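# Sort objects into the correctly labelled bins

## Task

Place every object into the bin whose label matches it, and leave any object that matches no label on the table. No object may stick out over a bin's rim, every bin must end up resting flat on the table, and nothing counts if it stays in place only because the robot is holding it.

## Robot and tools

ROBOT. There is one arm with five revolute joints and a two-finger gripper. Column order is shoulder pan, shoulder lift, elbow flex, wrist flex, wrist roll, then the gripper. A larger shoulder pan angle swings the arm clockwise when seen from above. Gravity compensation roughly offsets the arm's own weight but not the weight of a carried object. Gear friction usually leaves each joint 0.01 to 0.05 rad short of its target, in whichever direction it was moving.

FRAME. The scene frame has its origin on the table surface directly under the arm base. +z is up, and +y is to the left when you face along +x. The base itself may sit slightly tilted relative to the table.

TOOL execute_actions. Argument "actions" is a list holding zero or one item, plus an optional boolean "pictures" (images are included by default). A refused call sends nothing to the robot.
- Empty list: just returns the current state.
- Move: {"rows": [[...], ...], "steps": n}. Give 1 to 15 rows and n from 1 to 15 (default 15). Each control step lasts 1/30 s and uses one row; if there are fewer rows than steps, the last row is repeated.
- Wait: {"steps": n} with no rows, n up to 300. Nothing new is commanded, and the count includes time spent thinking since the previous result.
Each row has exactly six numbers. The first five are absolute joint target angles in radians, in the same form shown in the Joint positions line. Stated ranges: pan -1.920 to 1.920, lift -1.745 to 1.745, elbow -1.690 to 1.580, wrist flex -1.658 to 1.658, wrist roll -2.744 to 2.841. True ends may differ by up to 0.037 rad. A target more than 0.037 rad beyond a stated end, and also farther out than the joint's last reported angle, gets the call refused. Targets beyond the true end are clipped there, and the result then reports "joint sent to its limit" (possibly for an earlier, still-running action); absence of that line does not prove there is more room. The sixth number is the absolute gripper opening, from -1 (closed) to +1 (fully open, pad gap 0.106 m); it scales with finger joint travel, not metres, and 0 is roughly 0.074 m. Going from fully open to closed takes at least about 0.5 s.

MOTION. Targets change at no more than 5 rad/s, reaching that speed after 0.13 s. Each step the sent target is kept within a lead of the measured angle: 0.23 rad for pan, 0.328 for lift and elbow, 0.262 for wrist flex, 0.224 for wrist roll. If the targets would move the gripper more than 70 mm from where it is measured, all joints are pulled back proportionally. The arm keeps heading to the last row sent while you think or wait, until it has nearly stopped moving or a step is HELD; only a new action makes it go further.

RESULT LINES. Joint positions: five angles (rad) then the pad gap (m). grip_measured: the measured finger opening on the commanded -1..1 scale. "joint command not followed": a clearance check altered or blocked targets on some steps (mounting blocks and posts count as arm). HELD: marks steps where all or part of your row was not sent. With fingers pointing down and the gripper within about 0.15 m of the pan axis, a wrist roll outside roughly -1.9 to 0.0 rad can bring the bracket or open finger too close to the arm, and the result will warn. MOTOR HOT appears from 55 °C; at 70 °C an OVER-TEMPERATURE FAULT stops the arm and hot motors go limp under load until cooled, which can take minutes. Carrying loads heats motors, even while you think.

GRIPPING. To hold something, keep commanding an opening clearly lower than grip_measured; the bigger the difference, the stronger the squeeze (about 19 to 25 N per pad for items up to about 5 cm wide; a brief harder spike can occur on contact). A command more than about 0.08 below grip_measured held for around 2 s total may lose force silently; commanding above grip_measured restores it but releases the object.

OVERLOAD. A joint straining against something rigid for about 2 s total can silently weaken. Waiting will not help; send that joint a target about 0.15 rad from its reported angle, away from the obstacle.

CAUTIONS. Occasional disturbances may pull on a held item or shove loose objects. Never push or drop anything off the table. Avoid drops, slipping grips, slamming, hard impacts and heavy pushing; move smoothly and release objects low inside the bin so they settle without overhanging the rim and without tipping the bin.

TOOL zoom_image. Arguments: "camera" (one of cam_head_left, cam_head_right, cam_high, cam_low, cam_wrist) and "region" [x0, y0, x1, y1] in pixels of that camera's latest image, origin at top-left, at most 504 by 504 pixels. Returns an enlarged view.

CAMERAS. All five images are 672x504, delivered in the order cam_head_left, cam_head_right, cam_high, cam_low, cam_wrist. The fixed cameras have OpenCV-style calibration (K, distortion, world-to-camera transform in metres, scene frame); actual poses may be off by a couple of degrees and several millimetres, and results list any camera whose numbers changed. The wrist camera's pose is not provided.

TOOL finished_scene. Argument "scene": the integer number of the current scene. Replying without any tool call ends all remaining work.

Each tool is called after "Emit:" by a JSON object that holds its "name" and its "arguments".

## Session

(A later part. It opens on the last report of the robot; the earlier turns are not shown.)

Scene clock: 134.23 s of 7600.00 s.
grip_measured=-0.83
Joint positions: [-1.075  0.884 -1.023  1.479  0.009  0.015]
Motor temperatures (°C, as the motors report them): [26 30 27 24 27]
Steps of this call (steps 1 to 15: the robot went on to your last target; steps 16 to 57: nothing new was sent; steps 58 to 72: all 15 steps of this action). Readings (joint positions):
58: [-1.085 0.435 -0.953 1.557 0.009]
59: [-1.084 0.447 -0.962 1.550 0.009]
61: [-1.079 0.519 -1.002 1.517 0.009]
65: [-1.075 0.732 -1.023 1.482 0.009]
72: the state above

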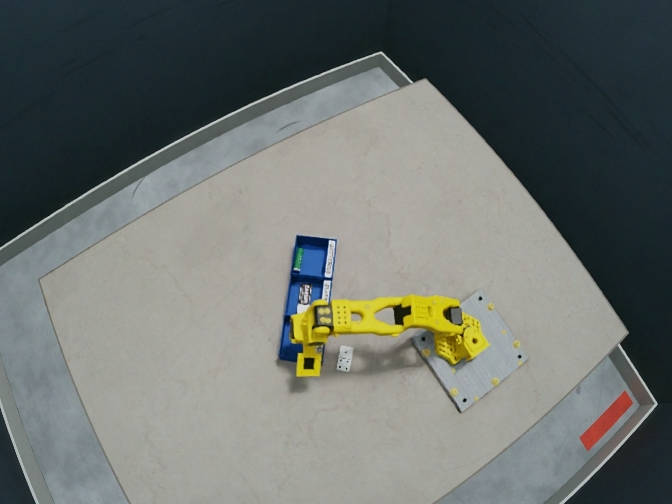

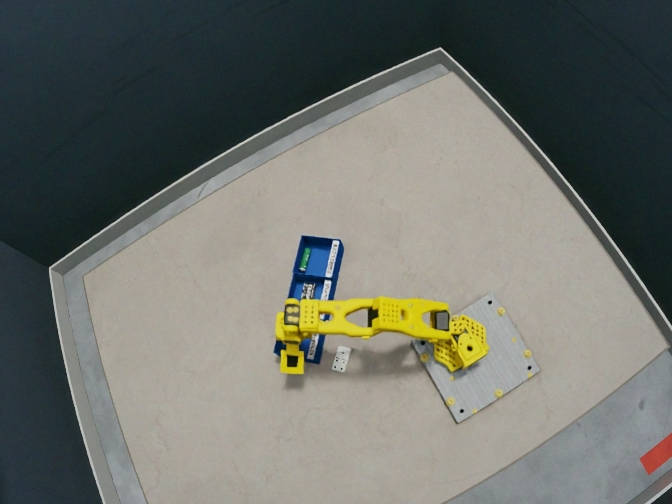

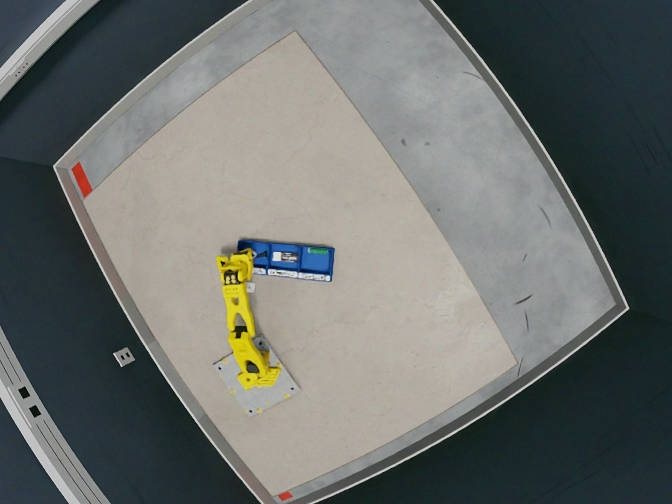

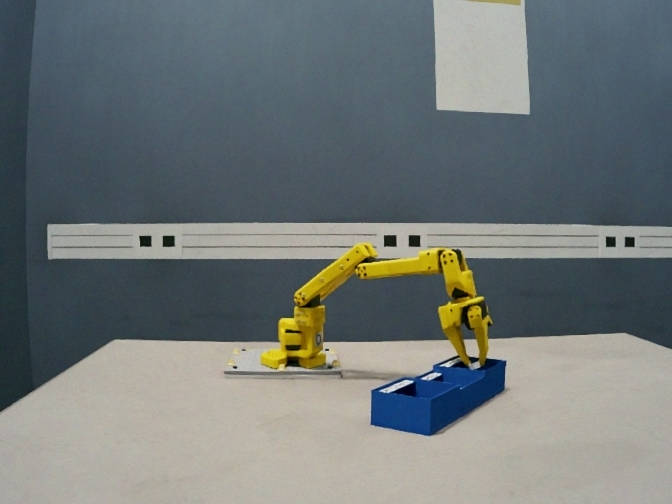

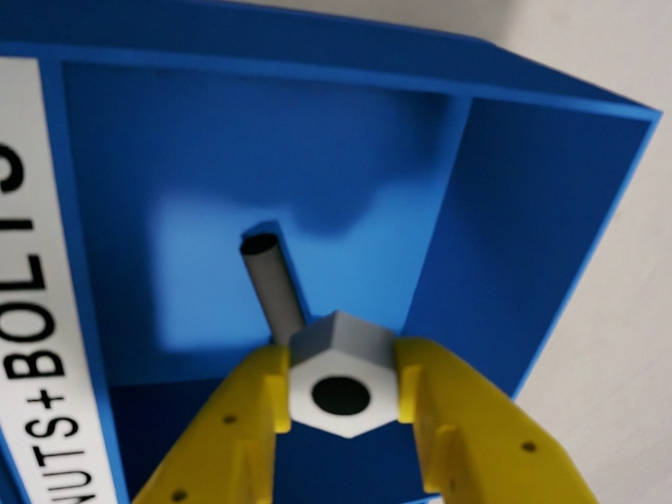

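Emit:
{"name": "execute_actions", "arguments": {"actions": [{"rows":[[-1.1,0.9,-1.04,1.47,0,-0.9],[-1.13,0.9,-1.04,1.47,0,-0.9],[-1.13,0.9,-1.04,1.47,0,-0.9],[-1.13,0.9,-1.04,1.47,0,-0.9],[-1.13,0.94,-1.04,1.47,0,-0.9],[-1.13,0.94,-1.04,1.47,0,-0.9],[-1.13,0.98,-1.04,1.47,0,-0.9]]}]}}

Scene clock: 135.93 s of 7600.00 s.
grip_measured=-0.83
Joint positions: [-1.125  0.959 -1.026  1.476  0.009  0.015]
Motor temperatures (°C, as the motors report them): [26 30 27 24 27]
Steps of this call (steps 1 to 15: the robot went on to your last target; steps 16 to 36: nothing new was sent; steps 37 to 51: all 15 steps of this action). Readings (joint positions):
37: [-1.076 0.884 -1.023 1.479 0.009]
38: [-1.079 0.884 -1.023 1.479 0.009]
40: [-1.102 0.884 -1.023 1.479 0.009]
44: [-1.125 0.924 -1.025 1.478 0.009]
51: the state above

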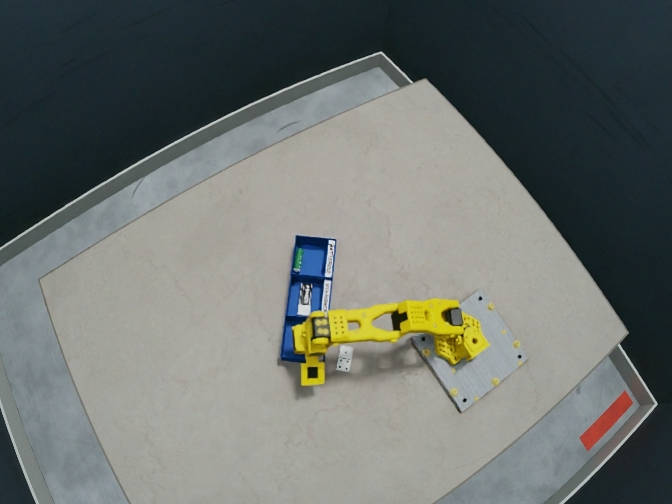

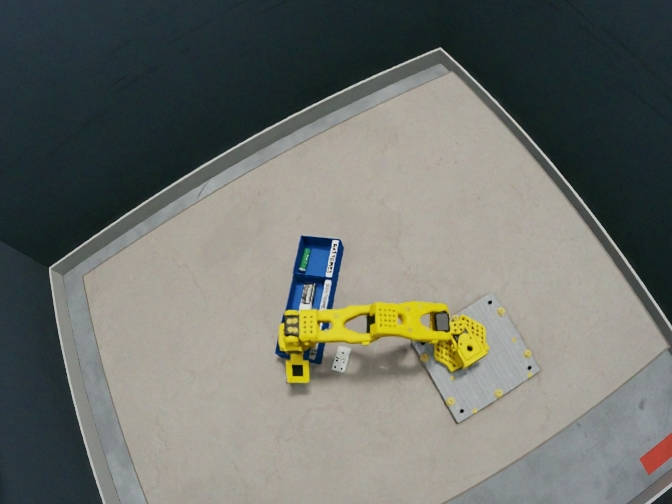

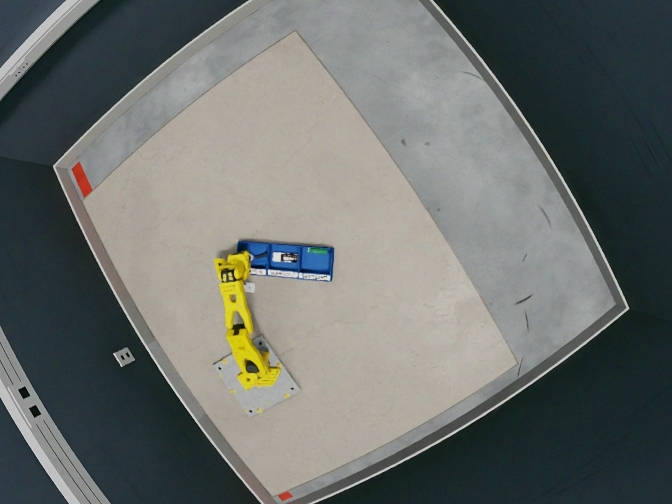

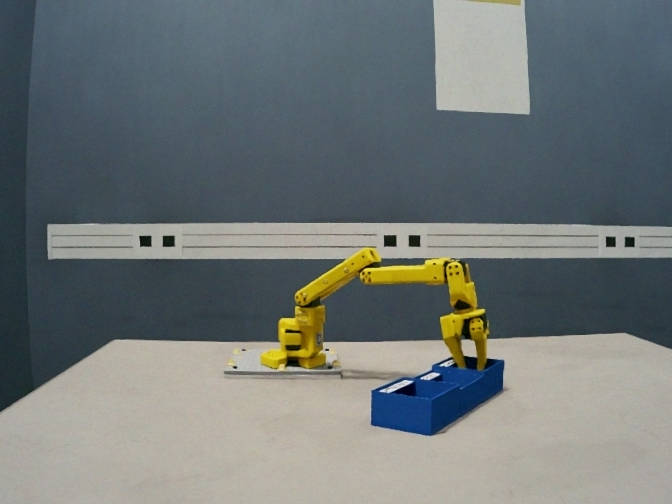

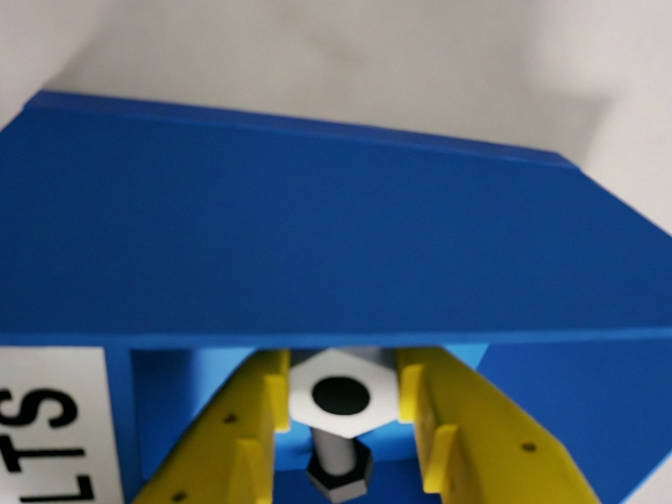

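Emit:
{"name": "execute_actions", "arguments": {"actions": [{"rows":[[-1.11,0.96,-1.04,1.47,0,-0.9],[-1.11,0.96,-1.04,1.47,0,-0.9],[-1.11,0.96,-1.04,1.47,0,-0.78],[-1.11,0.96,-1.04,1.47,0,-0.68],[-1.11,0.96,-1.04,1.47,0,-0.68],[-1.11,0.96,-1.04,1.47,0,-0.68],[-1.11,0.96,-1.04,1.47,0,-0.68],[-1.11,0.86,-1.04,1.46,0,-0.68],[-1.11,0.76,-1.04,1.46,0,-0.68],[-1.11,0.66,-1.04,1.48,0,-0.68],[-1.11,0.5,-0.95,1.55,0,-0.68],[-1.11,0.35,-0.85,1.6,0,-0.68]]}]}}

Emit:
{"name": "execute_actions", "arguments": {"actions": [{"rows":[[-1.11,0.3,-0.8,1.6,0,-0.68],[-1.11,0.3,-0.8,1.6,0,-0.68],[-1.11,0.3,-0.8,1.6,0,-0.68],[-1.11,0.3,-0.8,1.6,0,-0.68],[-0.3,0.3,-0.8,1.6,0,-0.68]]}]}}

Emit:
{"name": "execute_actions", "arguments": {"actions": [{"rows":[[0.1,0.3,-0.8,1.6,0,-0.68]]}]}}

Emit:
{"name": "zoom_image", "arguments": {"camera": "cam_high", "region": [220, 220, 350, 310]}}

Scene clock: 139.10 s of 7600.00 s.
grip_measured=-0.69
Joint positions: [-1.116  0.585 -0.924  1.563  0.007  0.025]
Motor temperatures (°C, as the motors report them): [26 30 27 24 27]
Steps of this call (steps 1 to 15: the robot went on to your last target; steps 16 to 80: nothing new was sent; steps 81 to 95: all 15 steps of this action). Readings (joint positions):
81: [-1.125 0.959 -1.026 1.476 0.007]
82: [-1.124 0.959 -1.026 1.476 0.007]
84: [-1.119 0.959 -1.026 1.476 0.007]
88: [-1.116 0.959 -1.026 1.475 0.007]
95: the state above

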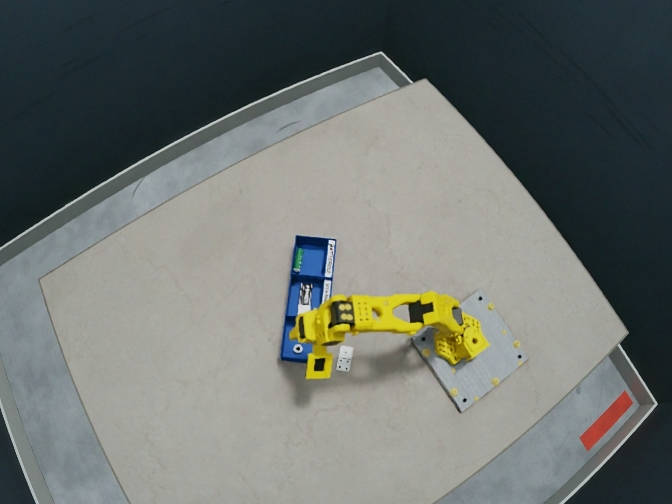

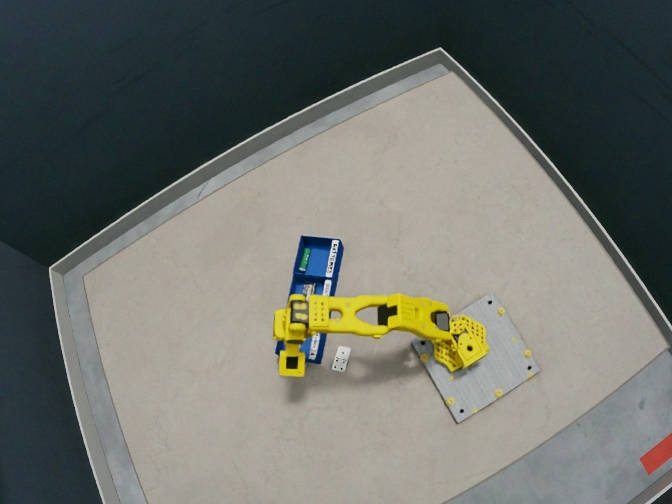

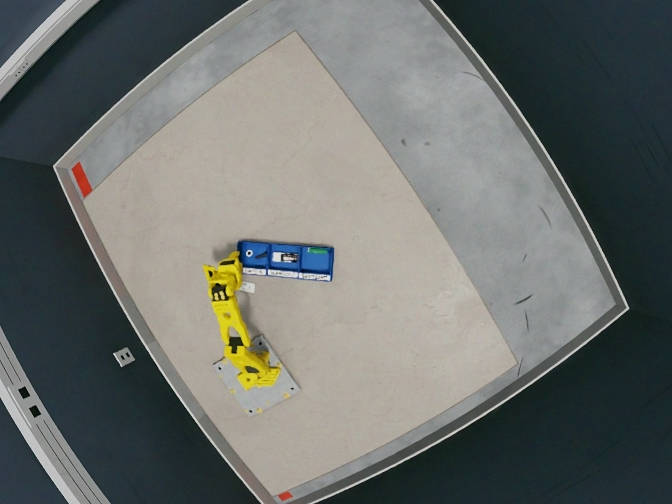

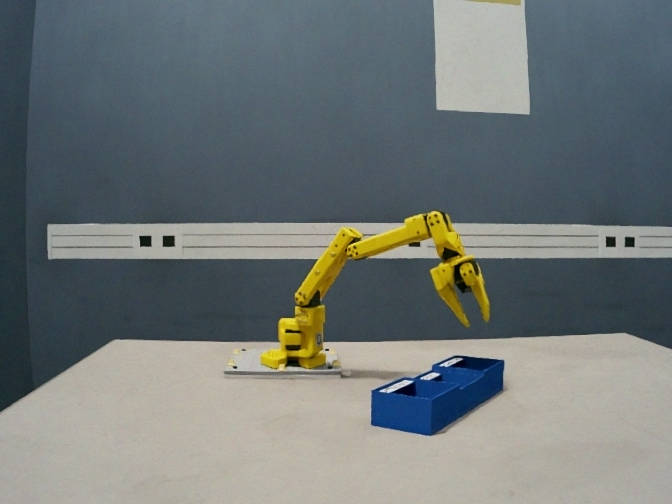

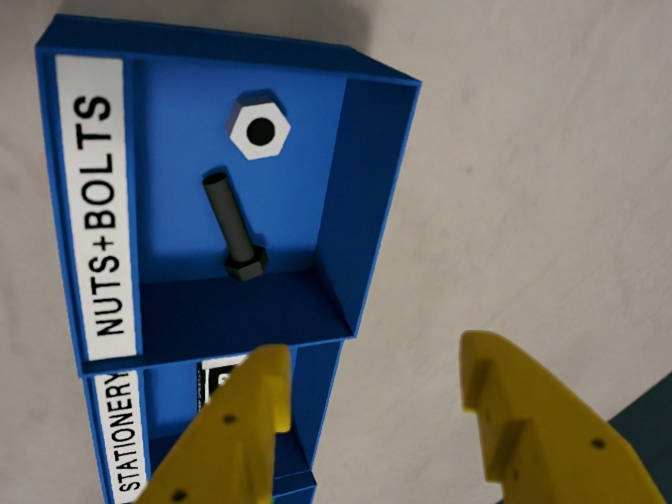

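Scene clock: 139.60 s of 7600.00 s.
grip_measured=-0.69
Joint positions: [-0.622  0.314 -0.821  1.593  0.007  0.025]
Motor temperatures (°C, as the motors report them): [26 30 27 24 27]
Steps of this call (steps 1 to 15: all 15 steps of this action). Readings (joint positions):
1: [-1.116 0.512 -0.896 1.577 0.007]
2: [-1.116 0.443 -0.873 1.583 0.007]
4: [-1.116 0.349 -0.838 1.590 0.007]
8: [-1.033 0.314 -0.821 1.593 0.007]
15: the state above

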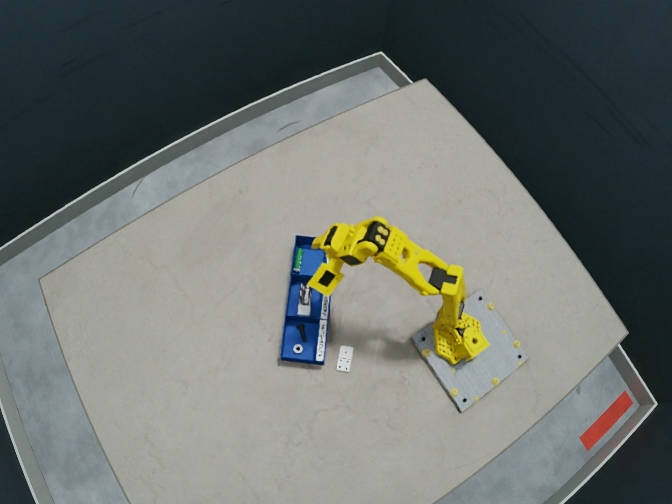

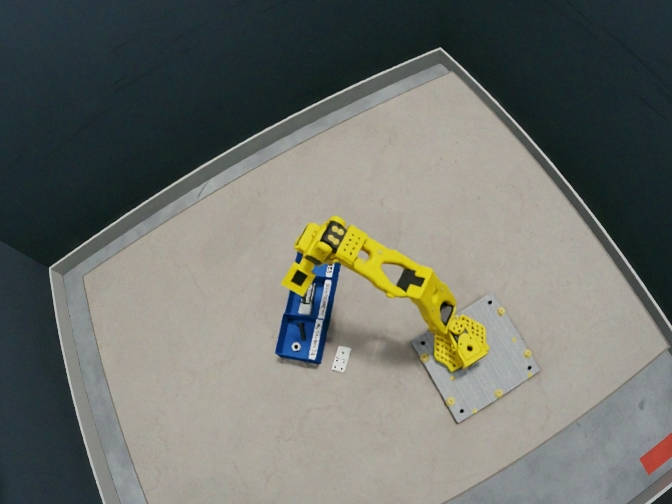

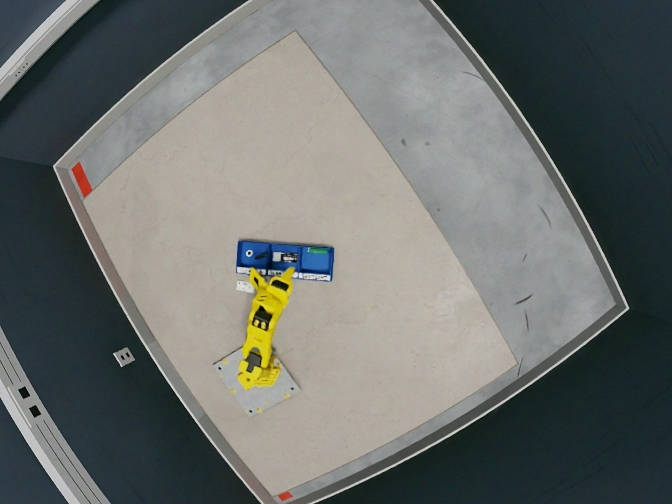

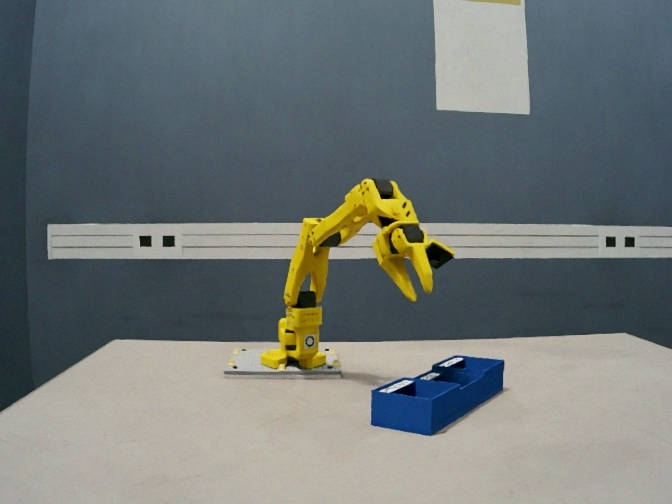

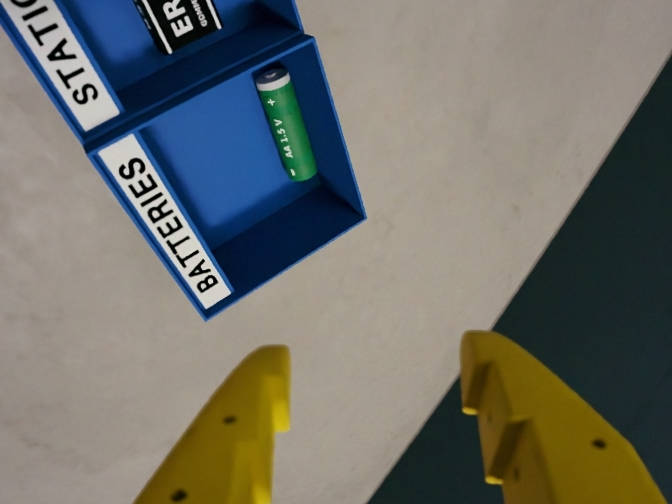

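Scene clock: 140.10 s of 7600.00 s.
grip_measured=-0.69
Joint positions: [ 0.091  0.314 -0.821  1.593  0.007  0.025]
Motor temperatures (°C, as the motors report them): [26 30 27 24 27]
Steps of this call (steps 1 to 15: all 15 steps of this action). Readings (joint positions):
1: [-0.564 0.314 -0.821 1.593 0.007]
2: [-0.505 0.314 -0.821 1.593 0.007]
4: [-0.389 0.314 -0.821 1.593 0.007]
8: [-0.156 0.314 -0.821 1.593 0.007]
15: the state above

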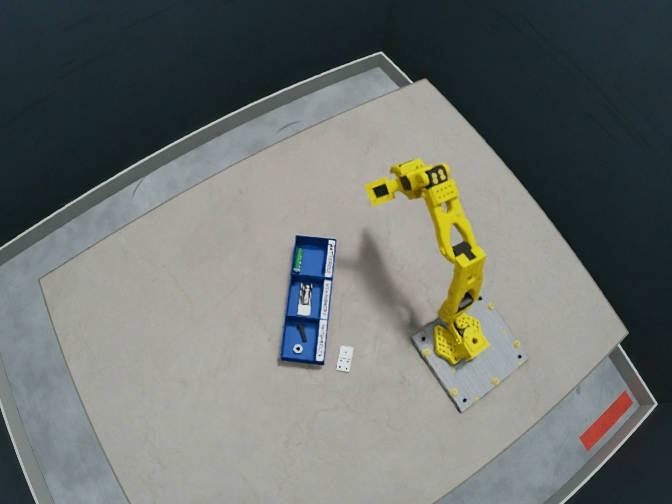

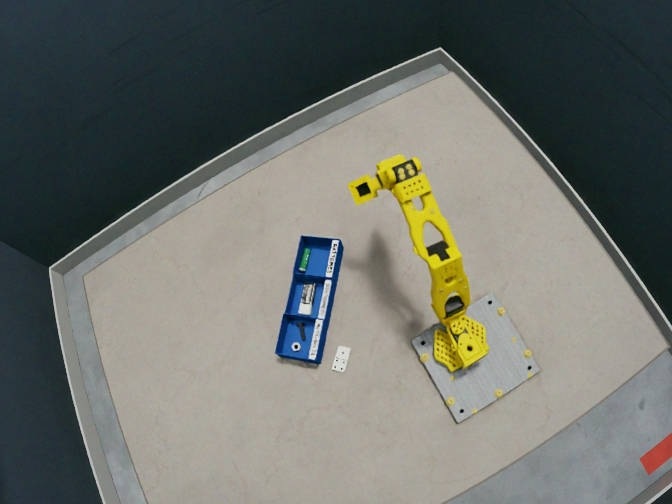

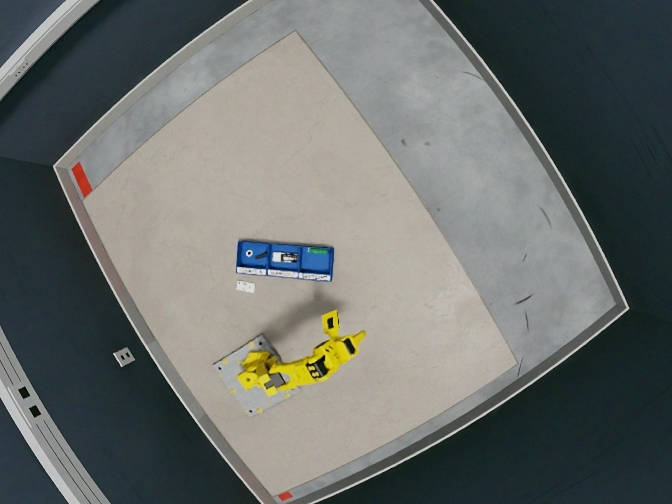

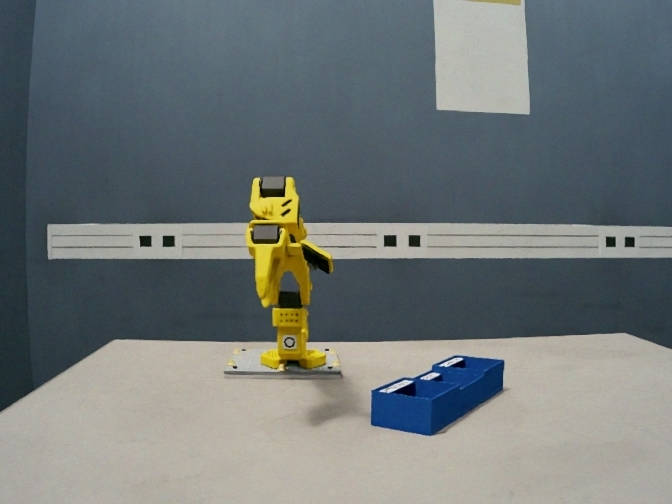

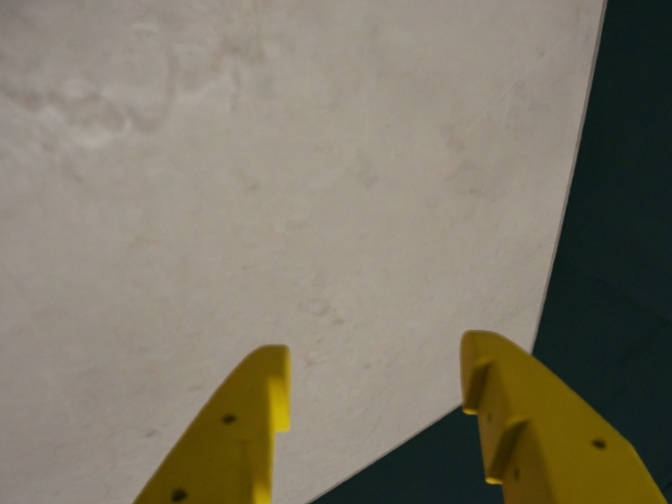

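Region (220, 220, 350, 310) of cam_high's 672x504 image, scaled by 3.877, with more detail than that image has; it fills the top 349 rows of this view, and the rest is white.

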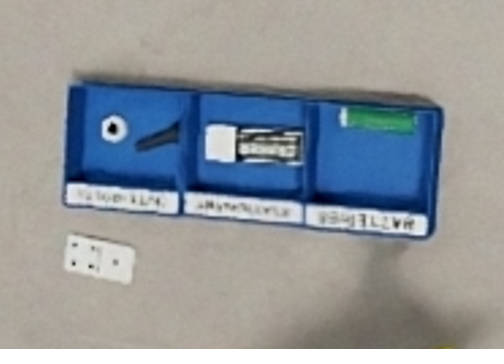

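Emit:
{"name": "finished_scene", "arguments": {"scene": 2}}

The scene is finished: the task was done.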